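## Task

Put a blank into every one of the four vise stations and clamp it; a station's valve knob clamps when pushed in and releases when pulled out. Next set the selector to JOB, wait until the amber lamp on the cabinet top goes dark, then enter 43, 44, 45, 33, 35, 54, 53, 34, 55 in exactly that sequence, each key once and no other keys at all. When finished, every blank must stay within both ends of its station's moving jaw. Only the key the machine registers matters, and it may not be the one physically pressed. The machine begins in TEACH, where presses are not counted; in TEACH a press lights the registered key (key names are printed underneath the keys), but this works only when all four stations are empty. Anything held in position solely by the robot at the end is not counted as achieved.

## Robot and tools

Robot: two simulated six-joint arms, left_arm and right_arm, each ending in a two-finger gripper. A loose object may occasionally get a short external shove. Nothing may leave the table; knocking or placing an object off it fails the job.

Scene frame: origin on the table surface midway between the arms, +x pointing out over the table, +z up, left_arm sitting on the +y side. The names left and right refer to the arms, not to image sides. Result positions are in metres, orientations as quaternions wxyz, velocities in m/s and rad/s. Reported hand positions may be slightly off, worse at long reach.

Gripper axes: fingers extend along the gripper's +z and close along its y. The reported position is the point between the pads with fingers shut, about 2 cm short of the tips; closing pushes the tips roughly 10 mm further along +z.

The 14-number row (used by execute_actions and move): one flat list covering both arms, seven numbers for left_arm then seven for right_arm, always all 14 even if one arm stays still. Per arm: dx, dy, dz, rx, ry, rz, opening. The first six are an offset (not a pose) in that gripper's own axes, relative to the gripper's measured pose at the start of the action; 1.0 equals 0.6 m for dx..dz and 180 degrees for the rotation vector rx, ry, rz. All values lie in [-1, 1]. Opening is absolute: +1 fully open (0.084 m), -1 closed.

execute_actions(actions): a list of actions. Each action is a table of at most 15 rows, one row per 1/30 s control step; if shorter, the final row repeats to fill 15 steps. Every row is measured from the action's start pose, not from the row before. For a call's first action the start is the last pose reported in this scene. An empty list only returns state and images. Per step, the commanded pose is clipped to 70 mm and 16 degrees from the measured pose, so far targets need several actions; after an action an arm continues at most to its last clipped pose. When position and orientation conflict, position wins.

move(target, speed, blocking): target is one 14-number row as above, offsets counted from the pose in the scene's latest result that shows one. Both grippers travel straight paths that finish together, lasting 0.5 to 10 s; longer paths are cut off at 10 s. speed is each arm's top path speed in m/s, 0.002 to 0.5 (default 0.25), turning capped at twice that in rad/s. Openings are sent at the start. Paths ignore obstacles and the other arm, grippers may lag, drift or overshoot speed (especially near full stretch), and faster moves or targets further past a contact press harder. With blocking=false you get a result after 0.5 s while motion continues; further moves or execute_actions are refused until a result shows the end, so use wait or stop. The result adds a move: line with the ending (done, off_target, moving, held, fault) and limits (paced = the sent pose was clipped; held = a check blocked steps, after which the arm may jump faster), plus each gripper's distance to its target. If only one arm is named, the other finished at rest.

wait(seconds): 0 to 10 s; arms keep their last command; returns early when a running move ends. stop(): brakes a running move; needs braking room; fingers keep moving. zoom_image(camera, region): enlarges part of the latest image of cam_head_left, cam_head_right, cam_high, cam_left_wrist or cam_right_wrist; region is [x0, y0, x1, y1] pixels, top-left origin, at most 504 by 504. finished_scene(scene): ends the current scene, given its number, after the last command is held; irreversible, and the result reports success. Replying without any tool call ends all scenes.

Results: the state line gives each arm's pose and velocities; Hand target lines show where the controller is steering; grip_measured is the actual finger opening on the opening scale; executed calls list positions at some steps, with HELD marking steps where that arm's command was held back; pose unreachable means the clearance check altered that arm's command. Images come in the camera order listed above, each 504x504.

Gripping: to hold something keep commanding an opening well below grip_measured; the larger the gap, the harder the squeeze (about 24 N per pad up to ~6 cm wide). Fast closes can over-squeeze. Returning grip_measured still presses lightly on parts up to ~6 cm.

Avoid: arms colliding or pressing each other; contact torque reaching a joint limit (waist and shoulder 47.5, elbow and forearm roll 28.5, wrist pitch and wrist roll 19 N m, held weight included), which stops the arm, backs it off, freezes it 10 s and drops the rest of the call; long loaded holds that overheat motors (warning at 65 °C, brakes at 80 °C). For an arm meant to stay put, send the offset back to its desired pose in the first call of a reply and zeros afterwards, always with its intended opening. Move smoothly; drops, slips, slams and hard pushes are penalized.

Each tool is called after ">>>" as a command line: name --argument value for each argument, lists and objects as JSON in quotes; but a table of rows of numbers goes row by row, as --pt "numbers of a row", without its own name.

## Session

>>> execute_actions --actions '[]'

Scene clock: 0.00 s.
left_arm: end_effector_position=(+0.0816, +0.1454, +0.3740) grip_measured=+1.00 end_effector_quat_wxyz=(+0.038, +0.660, +0.729, +0.176) end_effector_velocity=(+0.000, +0.000, +0.000) end_effector_angular_velocity=(-0.000, -0.001, +0.001) | right_arm: end_effector_position=(+0.1332, -0.2503, +0.2901) grip_measured=+1.00 end_effector_quat_wxyz=(+0.290, +0.707, +0.608, +0.216) end_effector_velocity=(-0.000, -0.000, +0.000) end_effector_angular_velocity=(+0.002, +0.000, -0.000)
Joint positions: left_arm=[-1.472 -0.898 -0.841  0.337  1.896 -3.021  0.084] | right_arm=[ 1.756 -1.094 -0.389 -0.696  1.741  0.257  0.084]
Joint velocities: left_arm=[ 0.    -0.     0.     0.001  0.    -0.    -0.   ] | right_arm=[-0.    -0.002 -0.     0.     0.     0.    -0.   ]
Hand target (left_arm): +0.082, +0.145, +0.374; +0.038, +0.660, +0.729, +0.176
Hand target (right_arm): +0.133, -0.250, +0.290; +0.290, +0.707, +0.608, +0.216

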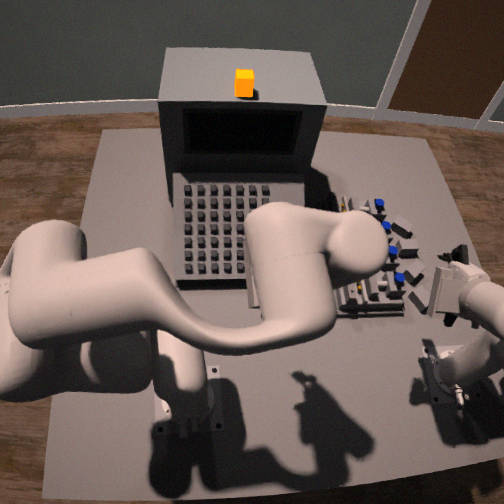

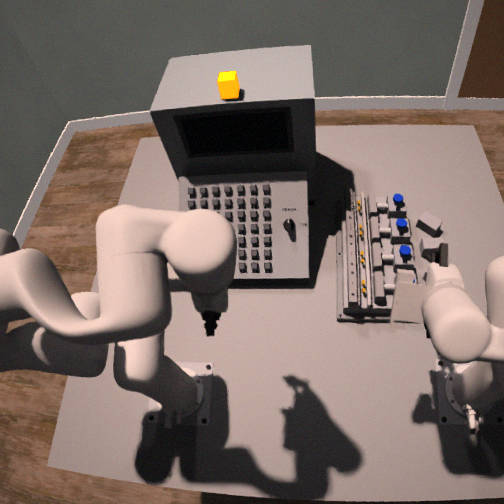

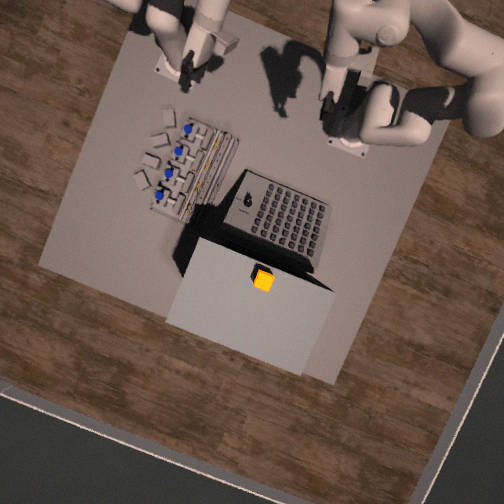

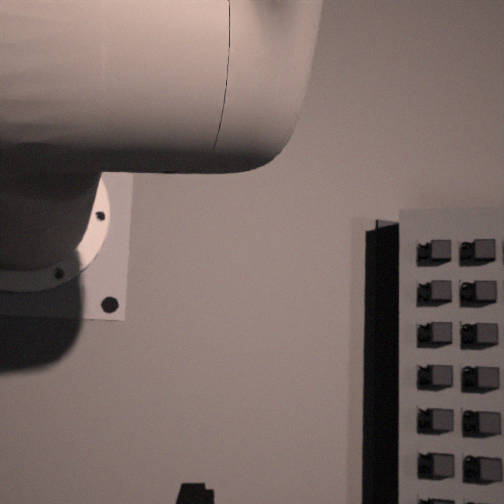

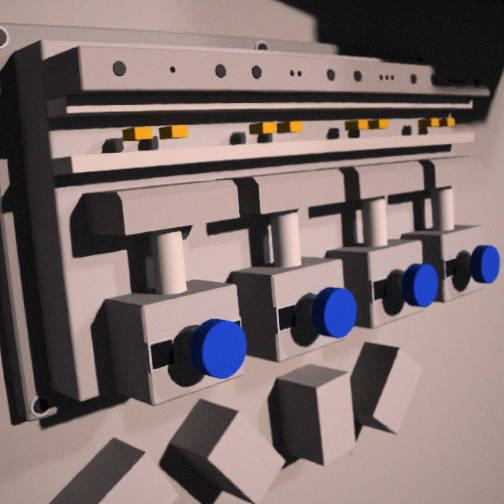

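>>> move --target '[-0.014,0.368,0.392,0.097,-0.062,0.031,-1,-0.092,0.055,0.259,0.233,0.034,-0.046,0.75]' --speed 0.35

>>> zoom_image --camera "cam_high" --region '[100,80,260,240]'

Scene clock: 4.43 s.
left_arm: end_effector_position=(+0.3605, +0.2004, +0.2219) grip_measured=-1.00 end_effector_quat_wxyz=(+0.001, +0.707, +0.708, +0.002) end_effector_velocity=(+0.000, +0.000, -0.002) end_effector_angular_velocity=(+0.001, +0.006, -0.000) | right_arm: end_effector_position=(+0.2507, -0.3321, +0.2003) grip_measured=+0.75 end_effector_quat_wxyz=(+0.003, +0.708, +0.707, -0.000) end_effector_velocity=(+0.000, -0.001, -0.001) end_effector_angular_velocity=(+0.000, +0.012, +0.003)
Joint positions: left_arm=[-0.292 -0.246 -0.864  0.004  1.107 -1.829  0.   ] | right_arm=[ 0.326 -0.717 -0.445 -0.007  1.159 -1.29   0.075]
Joint velocities: left_arm=[ 0.001  0.008 -0.004 -0.001  0.002  0.001  0.   ] | right_arm=[-0.006  0.013 -0.007  0.004  0.006 -0.01  -0.   ]
Hand target (left_arm): +0.361, +0.200, +0.222; +0.000, +0.706, +0.708, +0.002
Hand target (right_arm): +0.251, -0.332, +0.200; +0.003, +0.708, +0.707, -0.001
Off the commanded pose (left_arm): 0.002 m, 0 deg.
Off the commanded pose (right_arm): 0.001 m, 0 deg.
move: done; limits=paced

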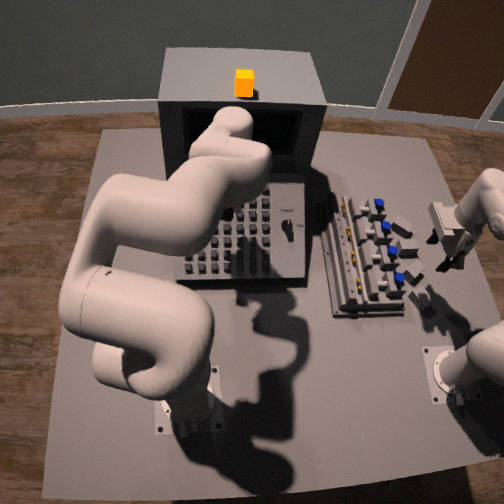

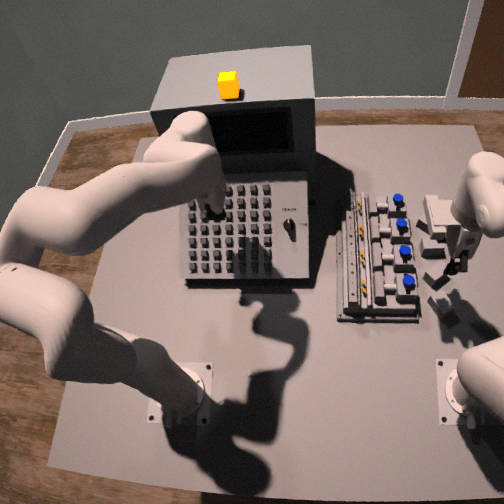

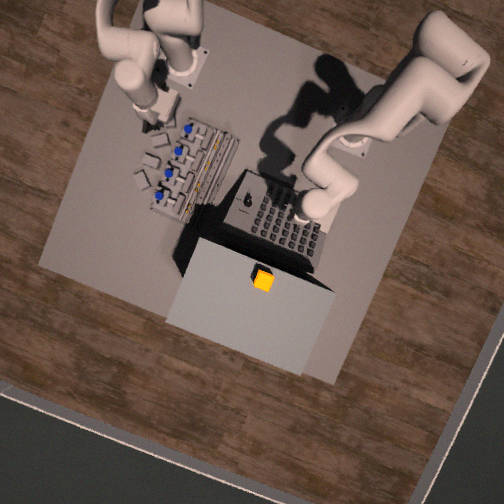

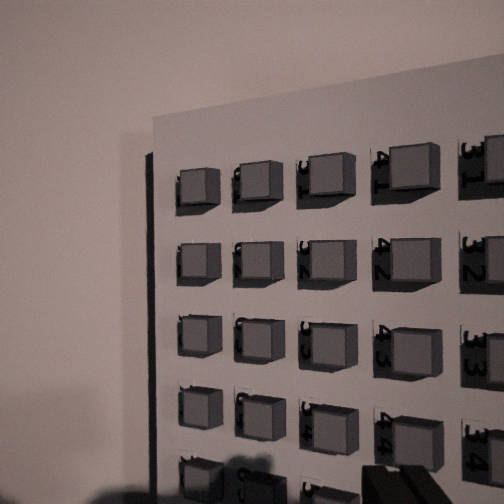

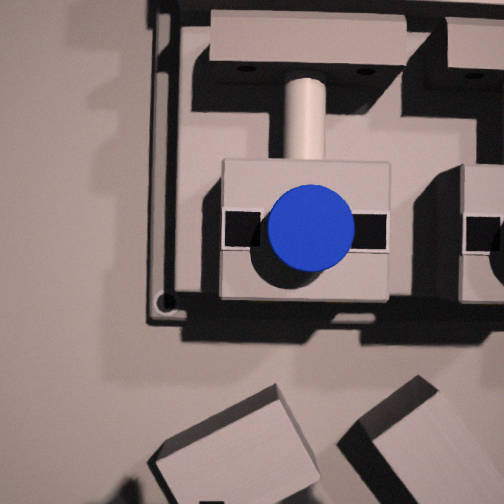

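Region (100, 80, 260, 240) of cam_high's 504x504 image, scaled by 3.150, with more detail than that image has.

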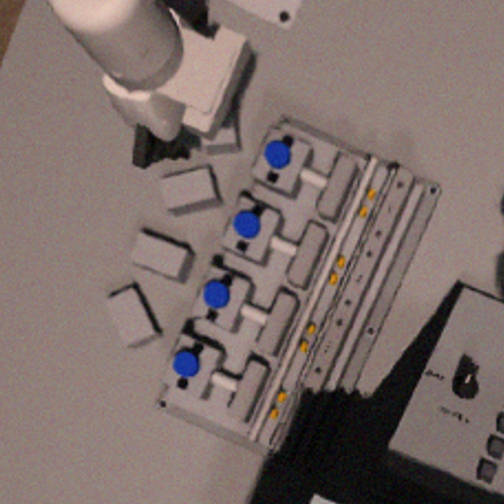

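>>> move --target '[-0.011,0.043,0.095,0,0,0,-1,-0.048,-0.07,0.083,0,0,0.85,0.75]' --speed 0.5

Scene clock: 11.73 s.
left_arm: end_effector_position=(+0.3865, +0.1941, +0.1651) grip_measured=-1.00 end_effector_quat_wxyz=(+0.001, +0.706, +0.708, +0.002) end_effector_velocity=(-0.000, -0.000, -0.000) end_effector_angular_velocity=(+0.000, +0.002, +0.000) | right_arm: end_effector_position=(+0.2088, -0.3611, +0.1506) grip_measured=+0.75 end_effector_quat_wxyz=(+0.001, +0.853, -0.523, +0.003) end_effector_velocity=(-0.001, -0.000, -0.001) end_effector_angular_velocity=(-0.005, +0.001, -0.011)
Joint positions: left_arm=[-0.291 -0.089 -0.853  0.004  0.939 -1.829  0.   ] | right_arm=[ 0.253 -0.903 -0.205 -0.006  1.106  1.307  0.075]
Joint velocities: left_arm=[-0.     0.001 -0.    -0.     0.    -0.     0.   ] | right_arm=[ 0.004  0.001  0.001 -0.006  0.     0.018 -0.   ]
Hand target (left_arm): +0.386, +0.194, +0.165; +0.000, +0.706, +0.708, +0.002
Hand target (right_arm): +0.209, -0.361, +0.151; +0.001, +0.852, -0.523, +0.003
Off the commanded pose (left_arm): 0.000 m, 0 deg.
Off the commanded pose (right_arm): 0.000 m, 0 deg.
move: done

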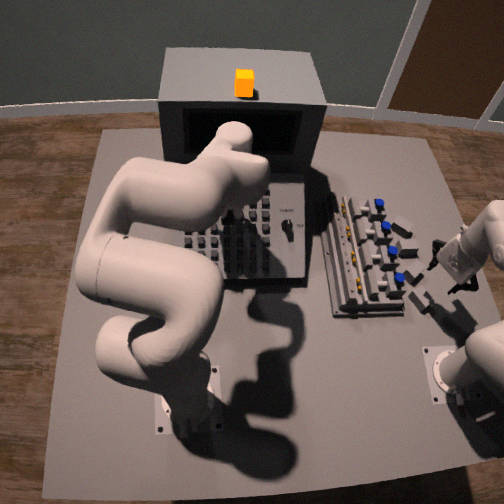

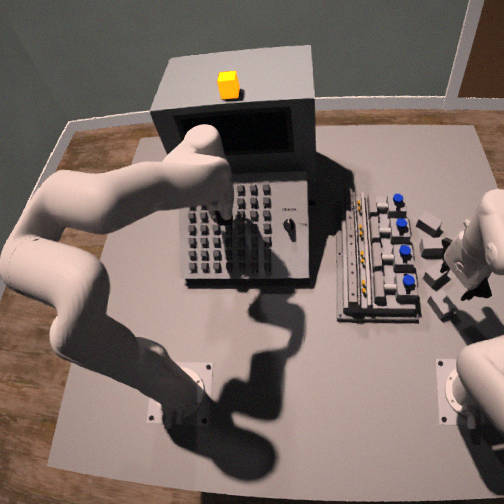

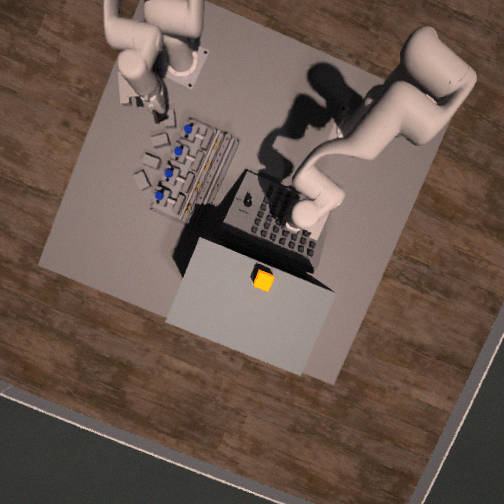

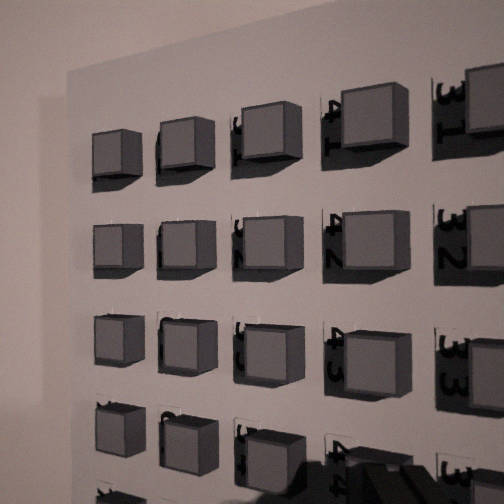

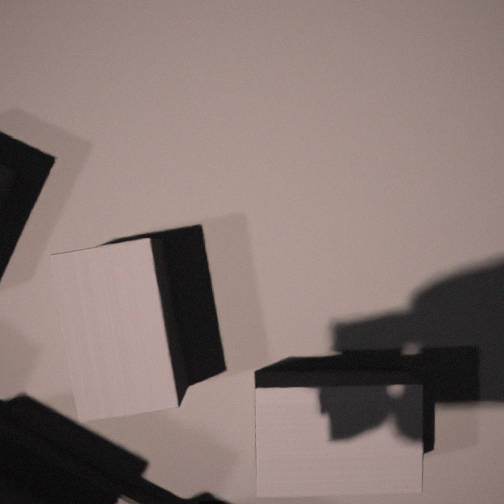

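>>> move --target '[0,-0.002,0.045,0,0,0,-1,-0.003,-0.005,0.176,0,0,0,0.75]' --speed 0.2

>>> move --target '[0,0,-0.04,0,0,0,-1,0,0,0,0,0,0,0.1]'

Scene clock: 14.03 s.
left_arm: end_effector_position=(+0.3879, +0.1938, +0.1450) grip_measured=-1.00 end_effector_quat_wxyz=(+0.007, +0.706, +0.708, +0.007) end_effector_velocity=(-0.000, +0.000, -0.000) end_effector_angular_velocity=(+0.000, -0.001, -0.001) | right_arm: end_effector_position=(+0.2106, -0.3583, +0.0453) grip_measured=+0.75 end_effector_quat_wxyz=(+0.001, +0.853, -0.522, +0.003) end_effector_velocity=(+0.001, +0.000, -0.002) end_effector_angular_velocity=(-0.001, +0.001, +0.002)
Joint positions: left_arm=[-0.291 -0.065 -0.813  0.005  0.858 -1.83   0.   ] | right_arm=[ 0.261 -0.546 -0.044 -0.009  0.587  1.319  0.075]
Joint velocities: left_arm=[-0.    -0.     0.002  0.    -0.002  0.     0.   ] | right_arm=[ 0.     0.017 -0.003 -0.002 -0.013  0.     0.   ]
Hand target (left_arm): +0.385, +0.194, +0.138; +0.001, +0.706, +0.708, +0.002
Hand target (right_arm): +0.211, -0.358, +0.045; +0.001, +0.853, -0.522, +0.003
Off the commanded pose (left_arm): 0.007 m, 1 deg.
Off the commanded pose (right_arm): 0.001 m, 0 deg.
move: off_target (left_arm)

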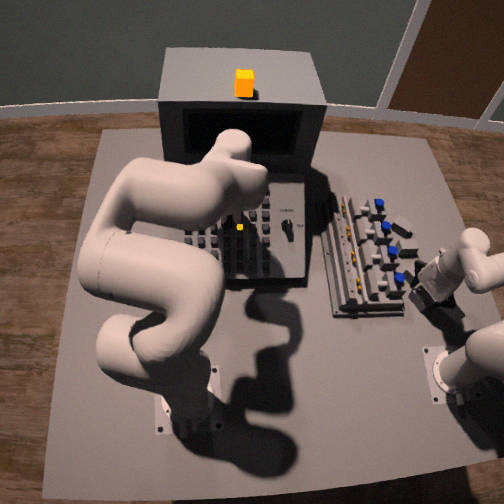

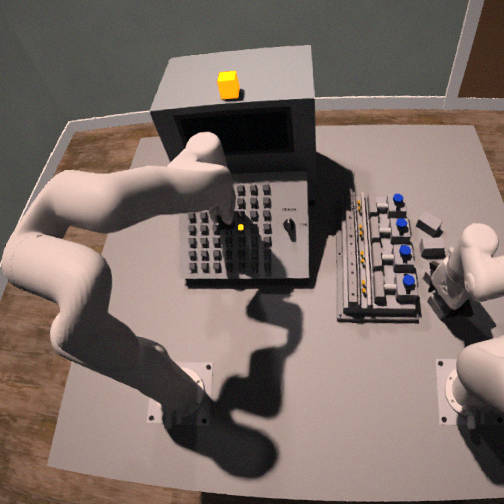

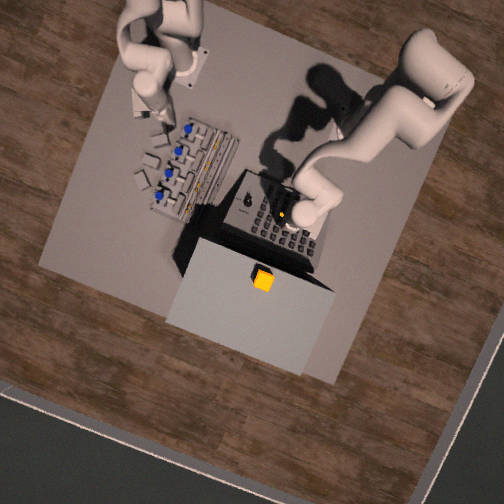

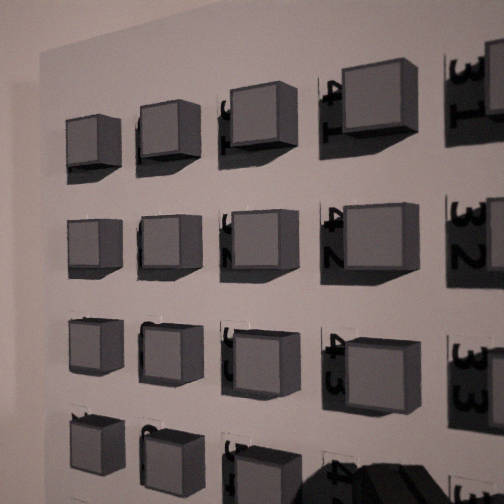

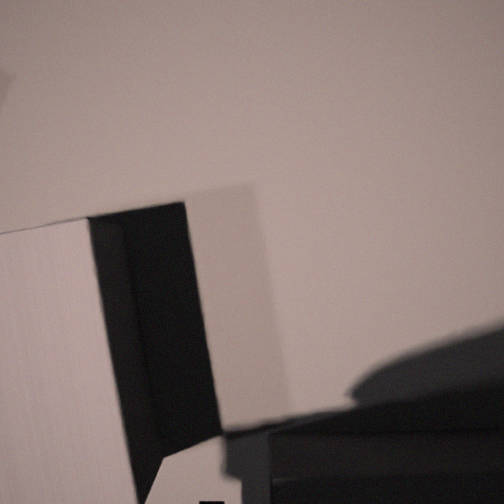

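Scene clock: 14.90 s.
left_arm: end_effector_position=(+0.3871, +0.1938, +0.1684) grip_measured=-1.00 end_effector_quat_wxyz=(+0.007, +0.706, +0.708, +0.006) end_effector_velocity=(+0.001, -0.000, +0.003) end_effector_angular_velocity=(-0.002, -0.005, +0.000) | right_arm: end_effector_position=(+0.2106, -0.3583, +0.0453) grip_measured=+0.37 end_effector_quat_wxyz=(+0.001, +0.853, -0.522, +0.003) end_effector_velocity=(-0.000, -0.000, -0.000) end_effector_angular_velocity=(-0.000, +0.000, +0.001)
Joint positions: left_arm=[-0.291 -0.102 -0.845  0.005  0.929 -1.83   0.   ] | right_arm=[ 0.261 -0.546 -0.044 -0.009  0.587  1.319  0.06 ]
Joint velocities: left_arm=[ 0.    -0.004 -0.005 -0.001  0.003  0.     0.   ] | right_arm=[ 0.    -0.001  0.001 -0.001  0.001 -0.    -0.   ]
Hand target (left_arm): +0.387, +0.194, +0.169; +0.007, +0.706, +0.708, +0.006
Hand target (right_arm): +0.211, -0.358, +0.045; +0.001, +0.853, -0.522, +0.003
Off the commanded pose (left_arm): 0.001 m, 0 deg.
Off the commanded pose (right_arm): 0.000 m, 0 deg.
move: done

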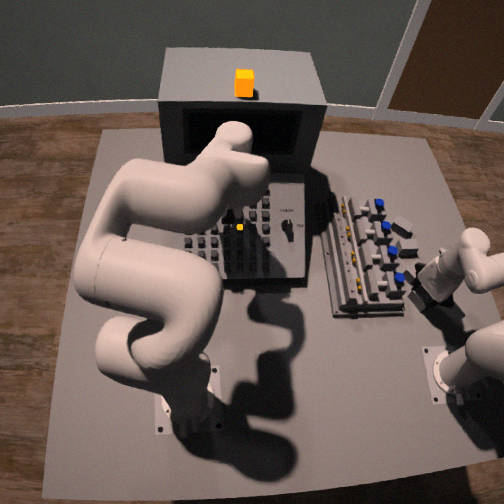

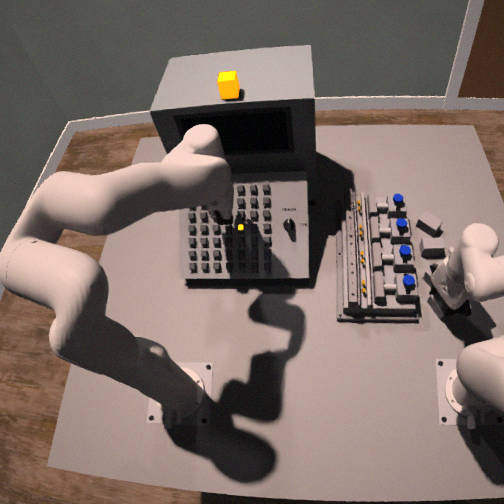

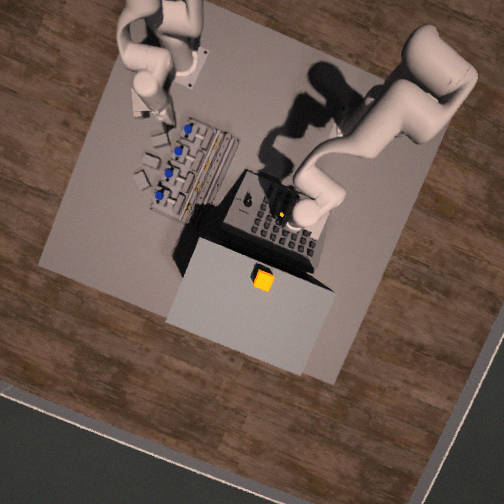

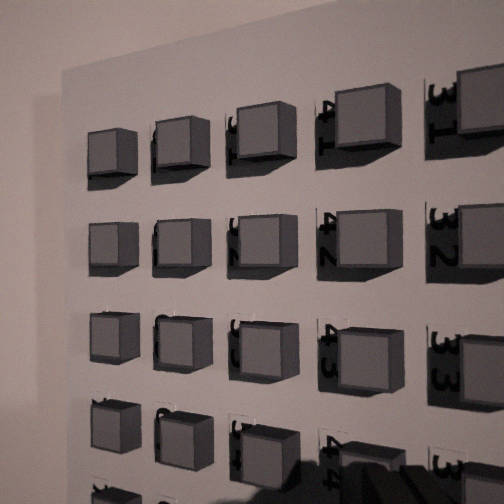

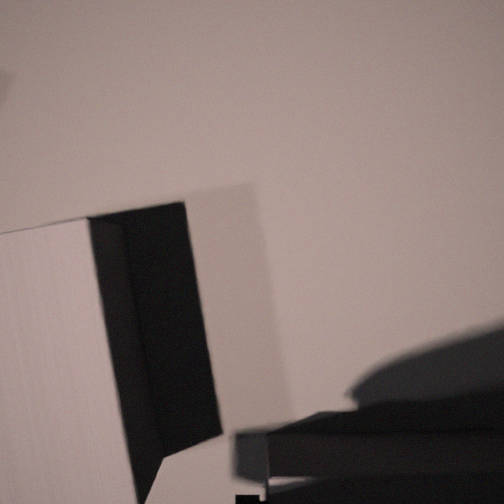

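>>> move --target '[0.1145,-0.051,0.025,0.006,0,0,-1,0,0,-0.216,0,0,0,0.1]'

>>> move --target '[0,0,0.05,0,0,0,-1,-0.271,-0.187,0,0,0,0.15,0.1]'

>>> move --target '[0,0,-0.095,0,0,0,-1,0,0,0.03,0,0,0,0.1]'

>>> move --target '[-0.0575,0.092,0,0,0,0,-1,0,0,0.03,0,0,0,0.1]'

Scene clock: 17.53 s.
left_arm: end_effector_position=(+0.3568, +0.2624, +0.1529) grip_measured=-1.00 end_effector_quat_wxyz=(+0.000, +0.706, +0.708, -0.000) end_effector_velocity=(-0.000, +0.000, +0.000) end_effector_angular_velocity=(-0.001, -0.001, +0.001) | right_arm: end_effector_position=(+0.2104, -0.3581, +0.1745) grip_measured=+0.37 end_effector_quat_wxyz=(+0.001, +0.852, -0.523, +0.003) end_effector_velocity=(-0.000, +0.000, +0.002) end_effector_angular_velocity=(+0.002, -0.003, -0.000)
Joint positions: left_arm=[-0.136 -0.208 -0.692 -0.001  0.9   -1.672  0.   ] | right_arm=[ 0.265 -0.918 -0.269 -0.006  1.184  1.318  0.06 ]
Joint velocities: left_arm=[ 0.001 -0.001  0.001 -0.001 -0.     0.001  0.   ] | right_arm=[ 0.    -0.008 -0.002  0.002  0.007 -0.     0.   ]
Hand target (left_arm): +0.357, +0.262, +0.153; +0.000, +0.706, +0.708, -0.000
Hand target (right_arm): +0.211, -0.358, +0.175; +0.001, +0.852, -0.523, +0.003
Off the commanded pose (left_arm): 0.000 m, 0 deg.
Off the commanded pose (right_arm): 0.001 m, 0 deg.
move: done

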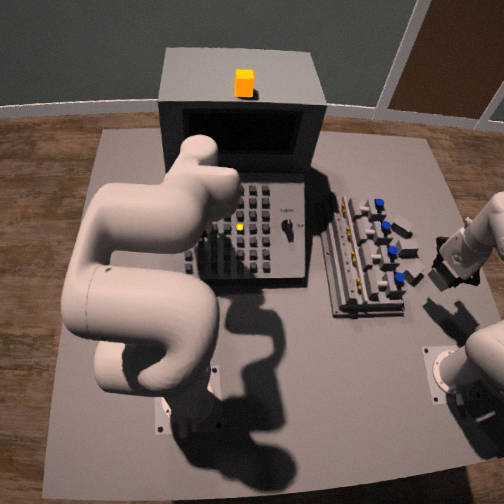

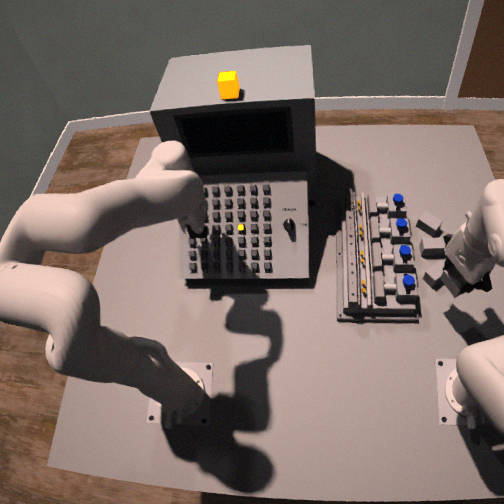

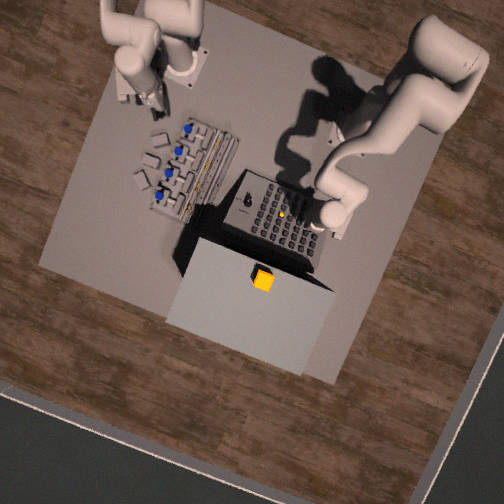

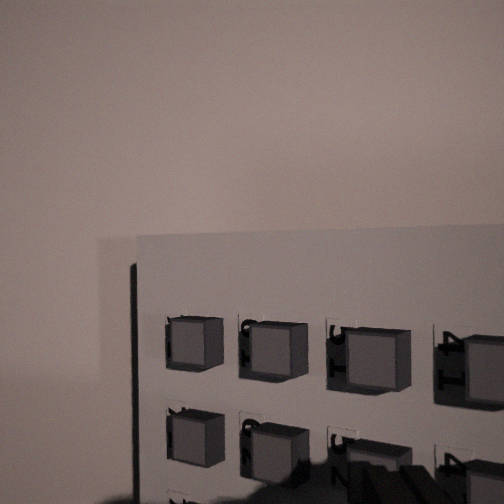

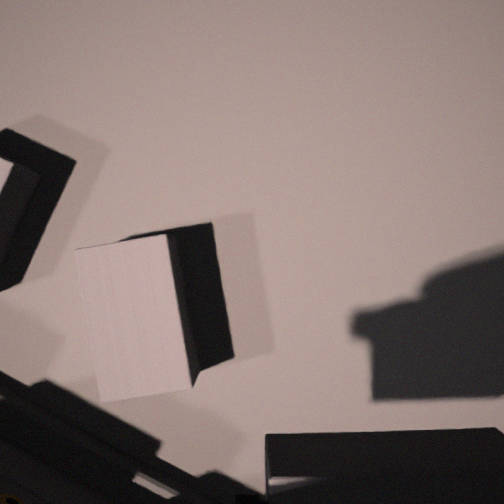

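Scene clock: 19.07 s.
left_arm: end_effector_position=(+0.3581, +0.2623, +0.1258) grip_measured=-1.00 end_effector_quat_wxyz=(+0.002, +0.706, +0.708, +0.002) end_effector_velocity=(-0.000, +0.000, -0.000) end_effector_angular_velocity=(-0.001, -0.008, +0.000) | right_arm: end_effector_position=(+0.2364, -0.1620, +0.1738) grip_measured=+0.37 end_effector_quat_wxyz=(-0.001, +0.707, -0.707, +0.002) end_effector_velocity=(+0.001, +0.002, +0.000) end_effector_angular_velocity=(-0.006, -0.001, -0.002)
Joint positions: left_arm=[-0.136 -0.158 -0.654 -0.001  0.806 -1.672  0.   ] | right_arm=[ 0.824 -0.374 -0.607 -0.006  0.98   2.348  0.06 ]
Joint velocities: left_arm=[-0.    -0.006  0.009  0.    -0.012 -0.     0.   ] | right_arm=[ 0.005  0.009 -0.009 -0.005  0.004  0.01   0.   ]
Hand target (left_arm): +0.357, +0.262, +0.123; +0.000, +0.706, +0.708, -0.000
Hand target (right_arm): +0.236, -0.162, +0.174; -0.000, +0.707, -0.707, +0.002
Off the commanded pose (left_arm): 0.003 m, 0 deg.
Off the commanded pose (right_arm): 0.000 m, 0 deg.
move: done

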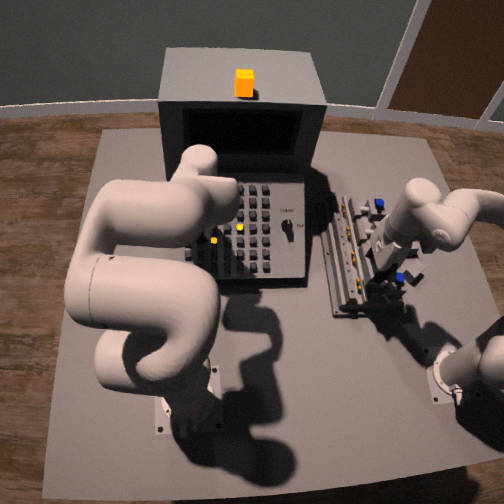

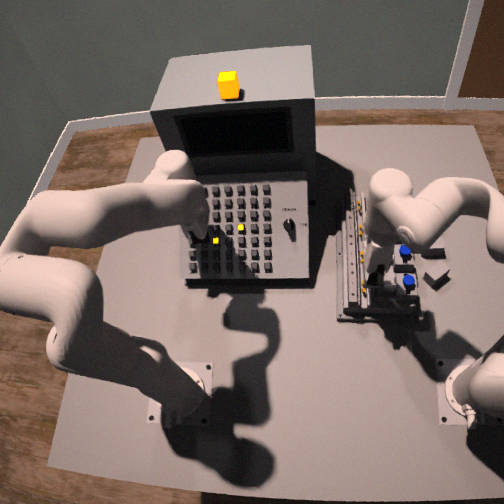

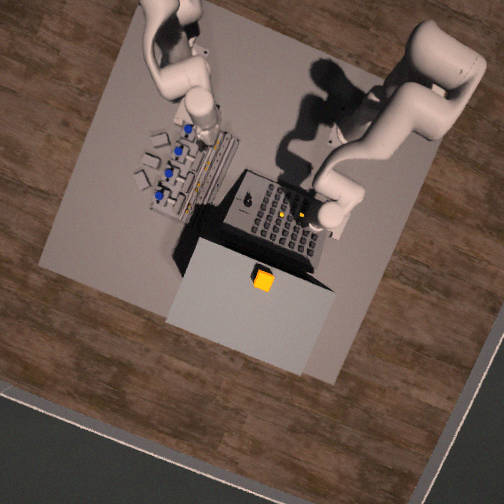

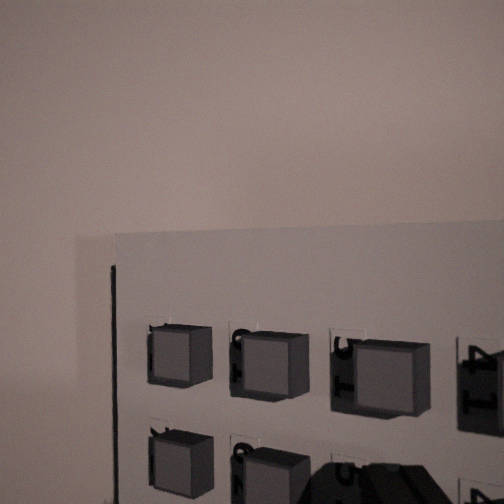

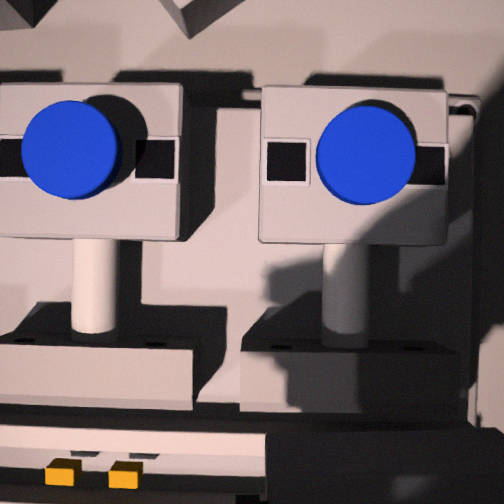

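Scene clock: 19.97 s.
left_arm: end_effector_position=(+0.3576, +0.2623, +0.1821) grip_measured=-1.00 end_effector_quat_wxyz=(+0.002, +0.706, +0.708, +0.001) end_effector_velocity=(+0.001, -0.000, +0.004) end_effector_angular_velocity=(-0.001, -0.006, +0.000) | right_arm: end_effector_position=(+0.2365, -0.1620, +0.1560) grip_measured=+0.37 end_effector_quat_wxyz=(-0.001, +0.707, -0.707, +0.002) end_effector_velocity=(-0.001, -0.000, -0.002) end_effector_angular_velocity=(-0.001, +0.004, -0.001)
Joint positions: left_arm=[-0.136 -0.253 -0.739 -0.001  0.987 -1.672  0.   ] | right_arm=[ 0.823 -0.346 -0.575 -0.006  0.92   2.348  0.06 ]
Joint velocities: left_arm=[ 0.    -0.005 -0.007 -0.     0.006 -0.     0.   ] | right_arm=[ 0.     0.002  0.003  0.002 -0.002  0.    -0.   ]
Hand target (left_arm): +0.358, +0.262, +0.183; +0.002, +0.706, +0.708, +0.002
Hand target (right_arm): +0.236, -0.162, +0.156; -0.001, +0.707, -0.707, +0.002
Off the commanded pose (left_arm): 0.001 m, 0 deg.
Off the commanded pose (right_arm): 0.000 m, 0 deg.
move: done

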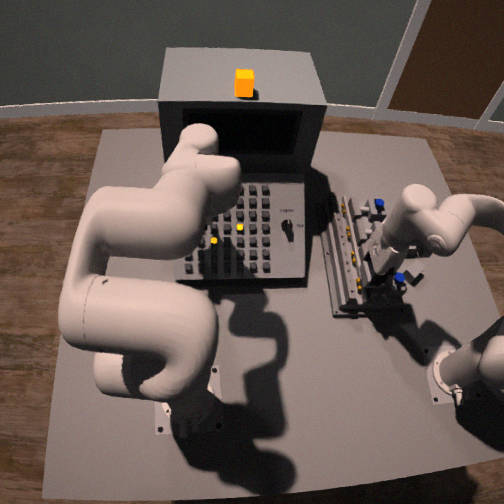

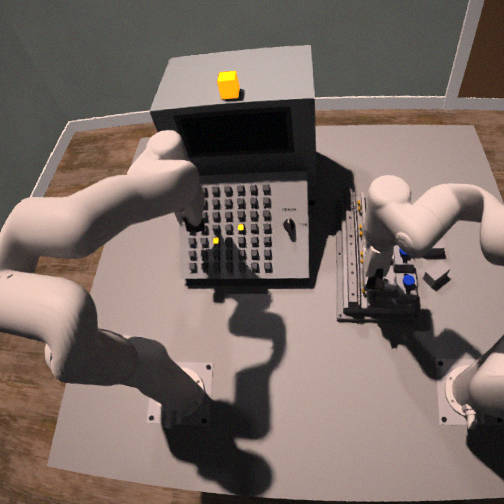

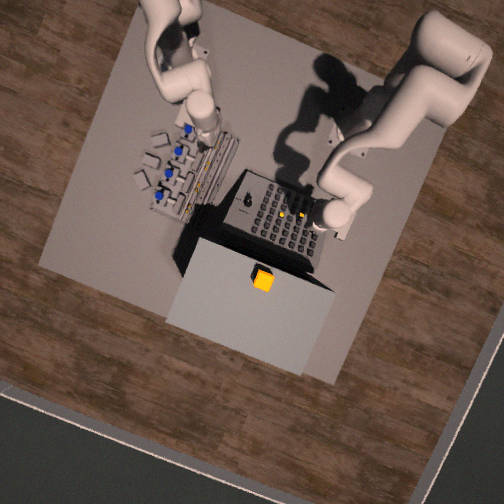

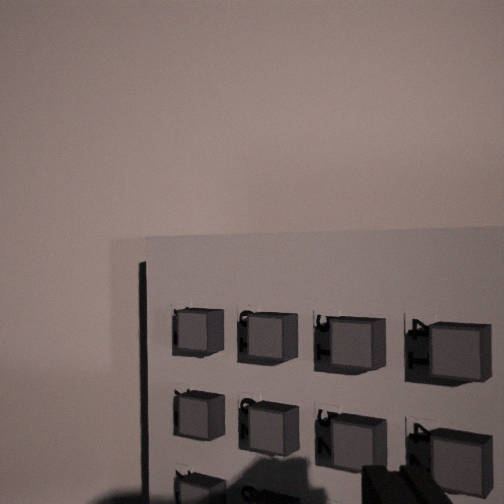

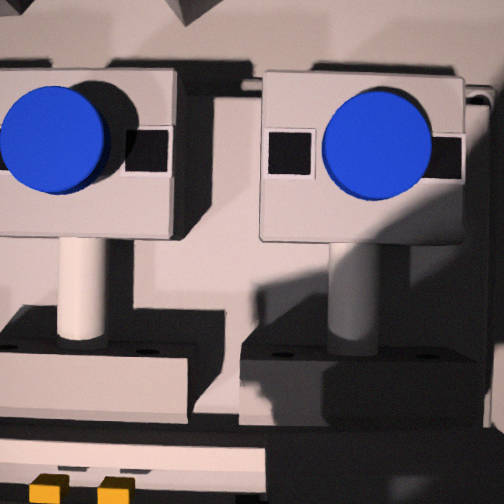

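Scene clock: 20.90 s.
left_arm: end_effector_position=(+0.4126, +0.2279, +0.1825) grip_measured=-1.00 end_effector_quat_wxyz=(+0.002, +0.706, +0.708, +0.001) end_effector_velocity=(+0.002, -0.000, -0.000) end_effector_angular_velocity=(+0.001, +0.001, +0.000) | right_arm: end_effector_position=(+0.2365, -0.1620, +0.1381) grip_measured=+0.37 end_effector_quat_wxyz=(-0.001, +0.707, -0.707, +0.002) end_effector_velocity=(-0.000, -0.000, -0.000) end_effector_angular_velocity=(+0.000, +0.001, -0.001)
Joint positions: left_arm=[-0.201 -0.052 -0.947 -0.001  0.994 -1.737  0.   ] | right_arm=[ 0.823 -0.313 -0.547 -0.006  0.858  2.348  0.06 ]
Joint velocities: left_arm=[-0.001  0.007 -0.008  0.001  0.002 -0.002  0.   ] | right_arm=[-0.    -0.     0.001  0.001 -0.001 -0.     0.   ]
Hand target (left_arm): +0.413, +0.228, +0.182; +0.002, +0.706, +0.708, +0.001
Hand target (right_arm): +0.236, -0.162, +0.138; -0.001, +0.707, -0.707, +0.002
Off the commanded pose (left_arm): 0.000 m, 0 deg.
Off the commanded pose (right_arm): 0.000 m, 0 deg.
move: done

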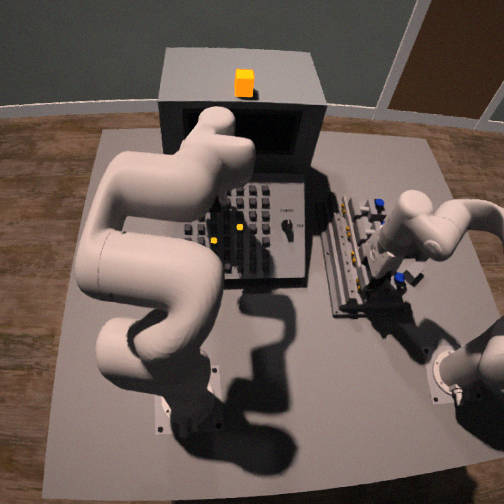

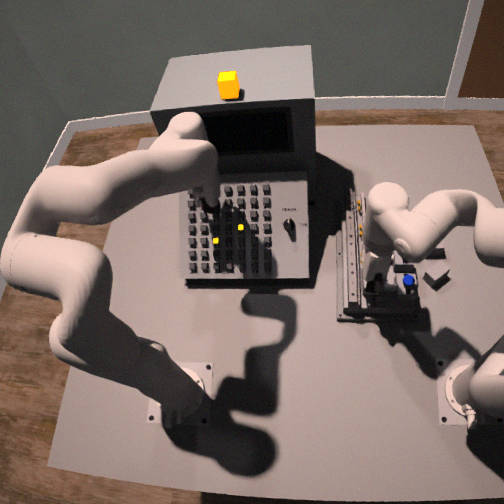

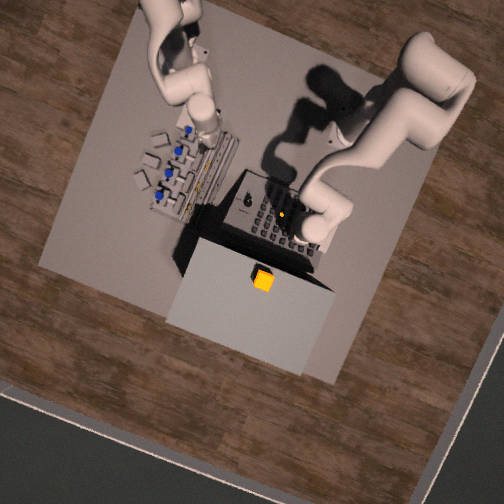

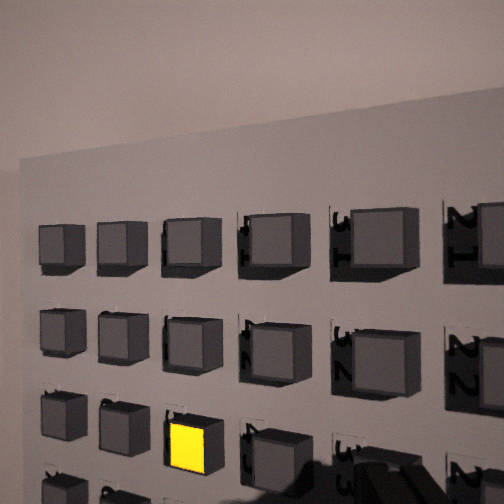

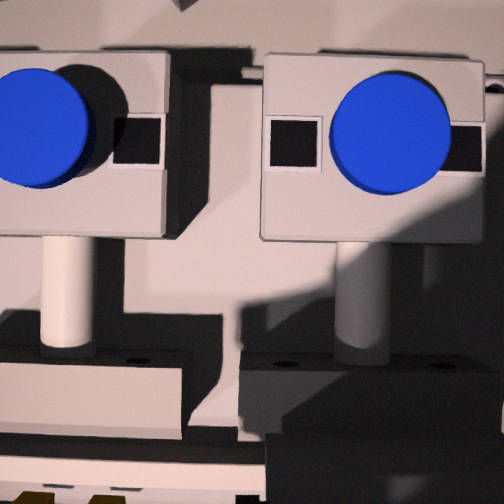

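>>> move --target '[0,0,0.043,0,0,0,-1,0,0,0,0,0,0,0.1]' --speed 0.08

>>> move --target '[0,-0.03,-0.1,0,0,0,-1,0,0,0.04,0,0,0,0.1]' --speed 0.15

Scene clock: 22.37 s.
left_arm: end_effector_position=(+0.4140, +0.2278, +0.1633) grip_measured=-1.00 end_effector_quat_wxyz=(+0.006, +0.706, +0.708, +0.004) end_effector_velocity=(-0.001, +0.000, -0.001) end_effector_angular_velocity=(-0.002, -0.014, +0.000) | right_arm: end_effector_position=(+0.2365, -0.1620, +0.1381) grip_measured=+0.37 end_effector_quat_wxyz=(-0.001, +0.707, -0.707, +0.002) end_effector_velocity=(+0.000, +0.000, +0.000) end_effector_angular_velocity=(+0.001, +0.000, -0.001)
Joint positions: left_arm=[-0.201 -0.028 -0.913 -0.001  0.928 -1.737  0.   ] | right_arm=[ 0.823 -0.313 -0.547 -0.006  0.858  2.348  0.06 ]
Joint velocities: left_arm=[ 0.    -0.012  0.021  0.    -0.023  0.     0.   ] | right_arm=[-0.001  0.    -0.001  0.001  0.    -0.     0.   ]
Hand target (left_arm): +0.413, +0.228, +0.157; +0.002, +0.706, +0.708, +0.001
Hand target (right_arm): +0.237, -0.162, +0.138; -0.001, +0.707, -0.707, +0.002
Off the commanded pose (left_arm): 0.007 m, 0 deg.
Off the commanded pose (right_arm): 0.000 m, 0 deg.
move: off_target (left_arm)

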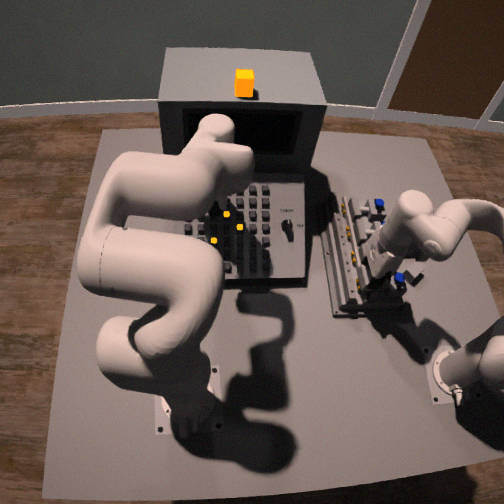

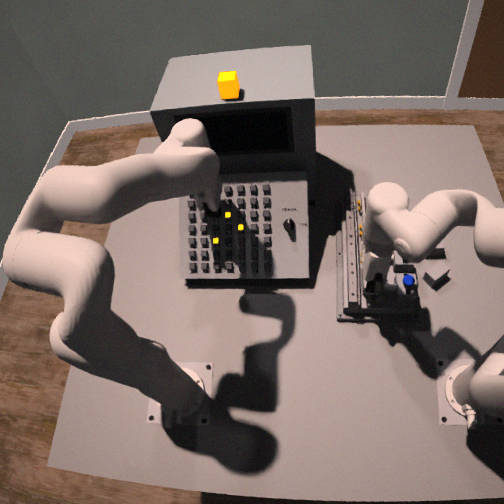

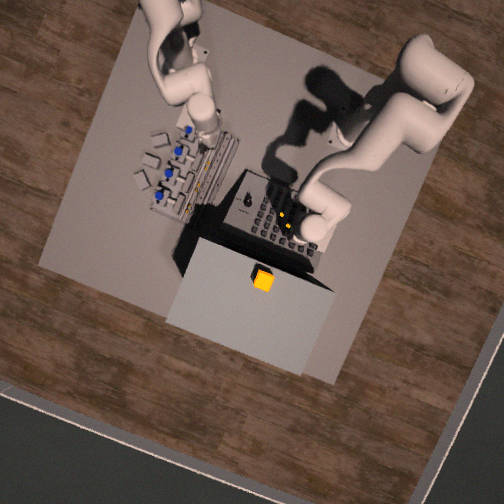

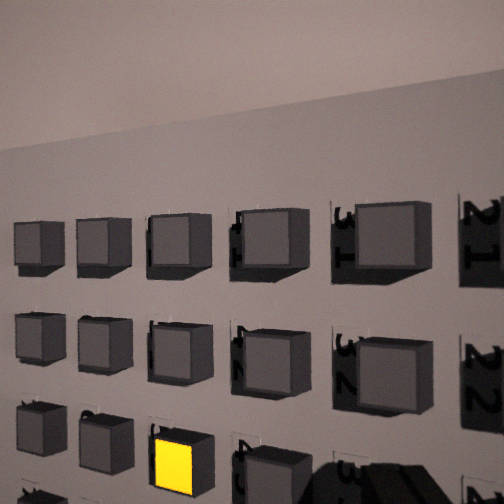

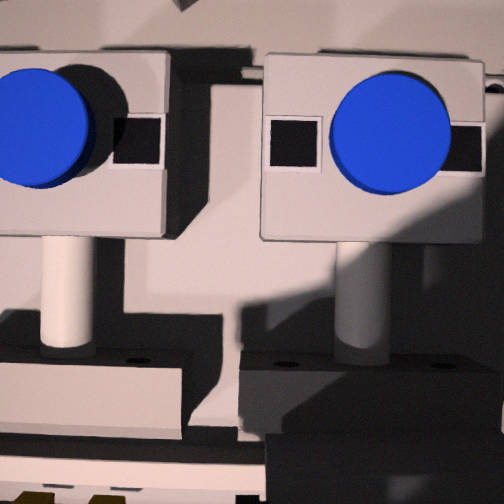

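Scene clock: 23.27 s.
left_arm: end_effector_position=(+0.3951, +0.2278, +0.2224) grip_measured=-1.00 end_effector_quat_wxyz=(+0.005, +0.706, +0.708, +0.003) end_effector_velocity=(+0.000, +0.000, +0.004) end_effector_angular_velocity=(+0.001, -0.004, -0.000) | right_arm: end_effector_position=(+0.2388, -0.1597, +0.1170) grip_measured=+0.37 end_effector_quat_wxyz=(-0.005, +0.707, -0.707, +0.002) end_effector_velocity=(-0.000, -0.001, -0.003) end_effector_angular_velocity=(-0.008, +0.008, -0.002)
Joint positions: left_arm=[-0.208 -0.157 -0.952 -0.001  1.096 -1.744  0.   ] | right_arm=[ 0.823 -0.262 -0.521 -0.006  0.773  2.348  0.06 ]
Joint velocities: left_arm=[ 0.    -0.006 -0.006  0.002  0.008 -0.     0.   ] | right_arm=[-0.002  0.01  -0.004 -0.     0.005 -0.    -0.   ]
Hand target (left_arm): +0.395, +0.228, +0.223; +0.006, +0.706, +0.708, +0.004
Hand target (right_arm): +0.237, -0.162, +0.114; -0.001, +0.707, -0.707, +0.002
Off the commanded pose (left_arm): 0.001 m, 0 deg.
Off the commanded pose (right_arm): 0.004 m, 1 deg.
move: off_target (right_arm)

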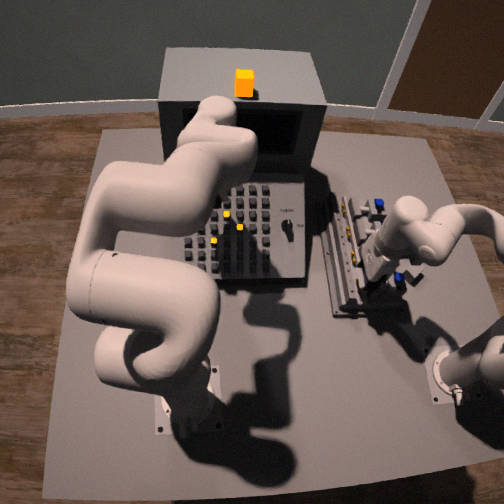

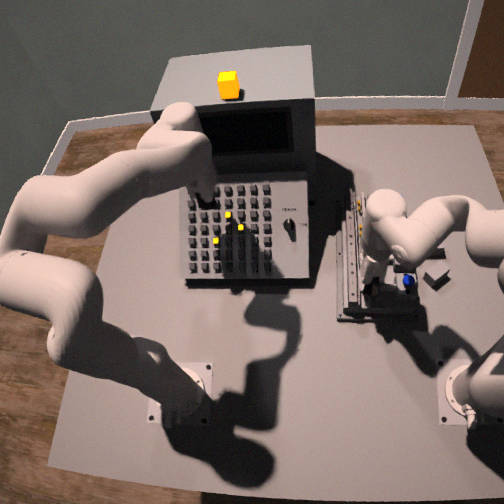

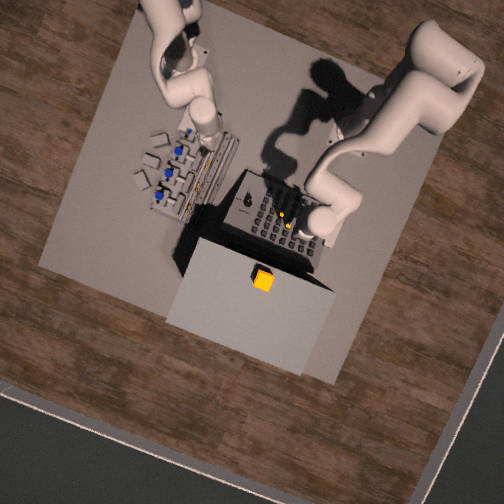

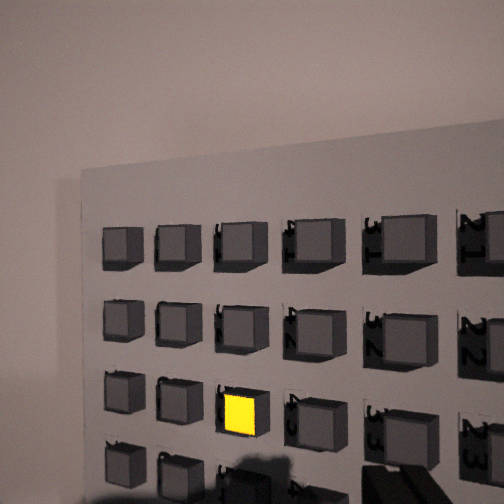

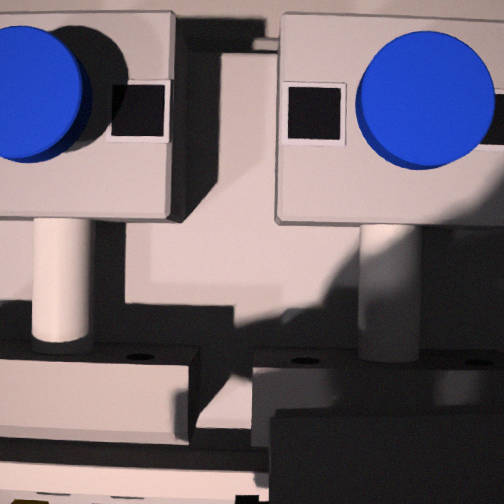

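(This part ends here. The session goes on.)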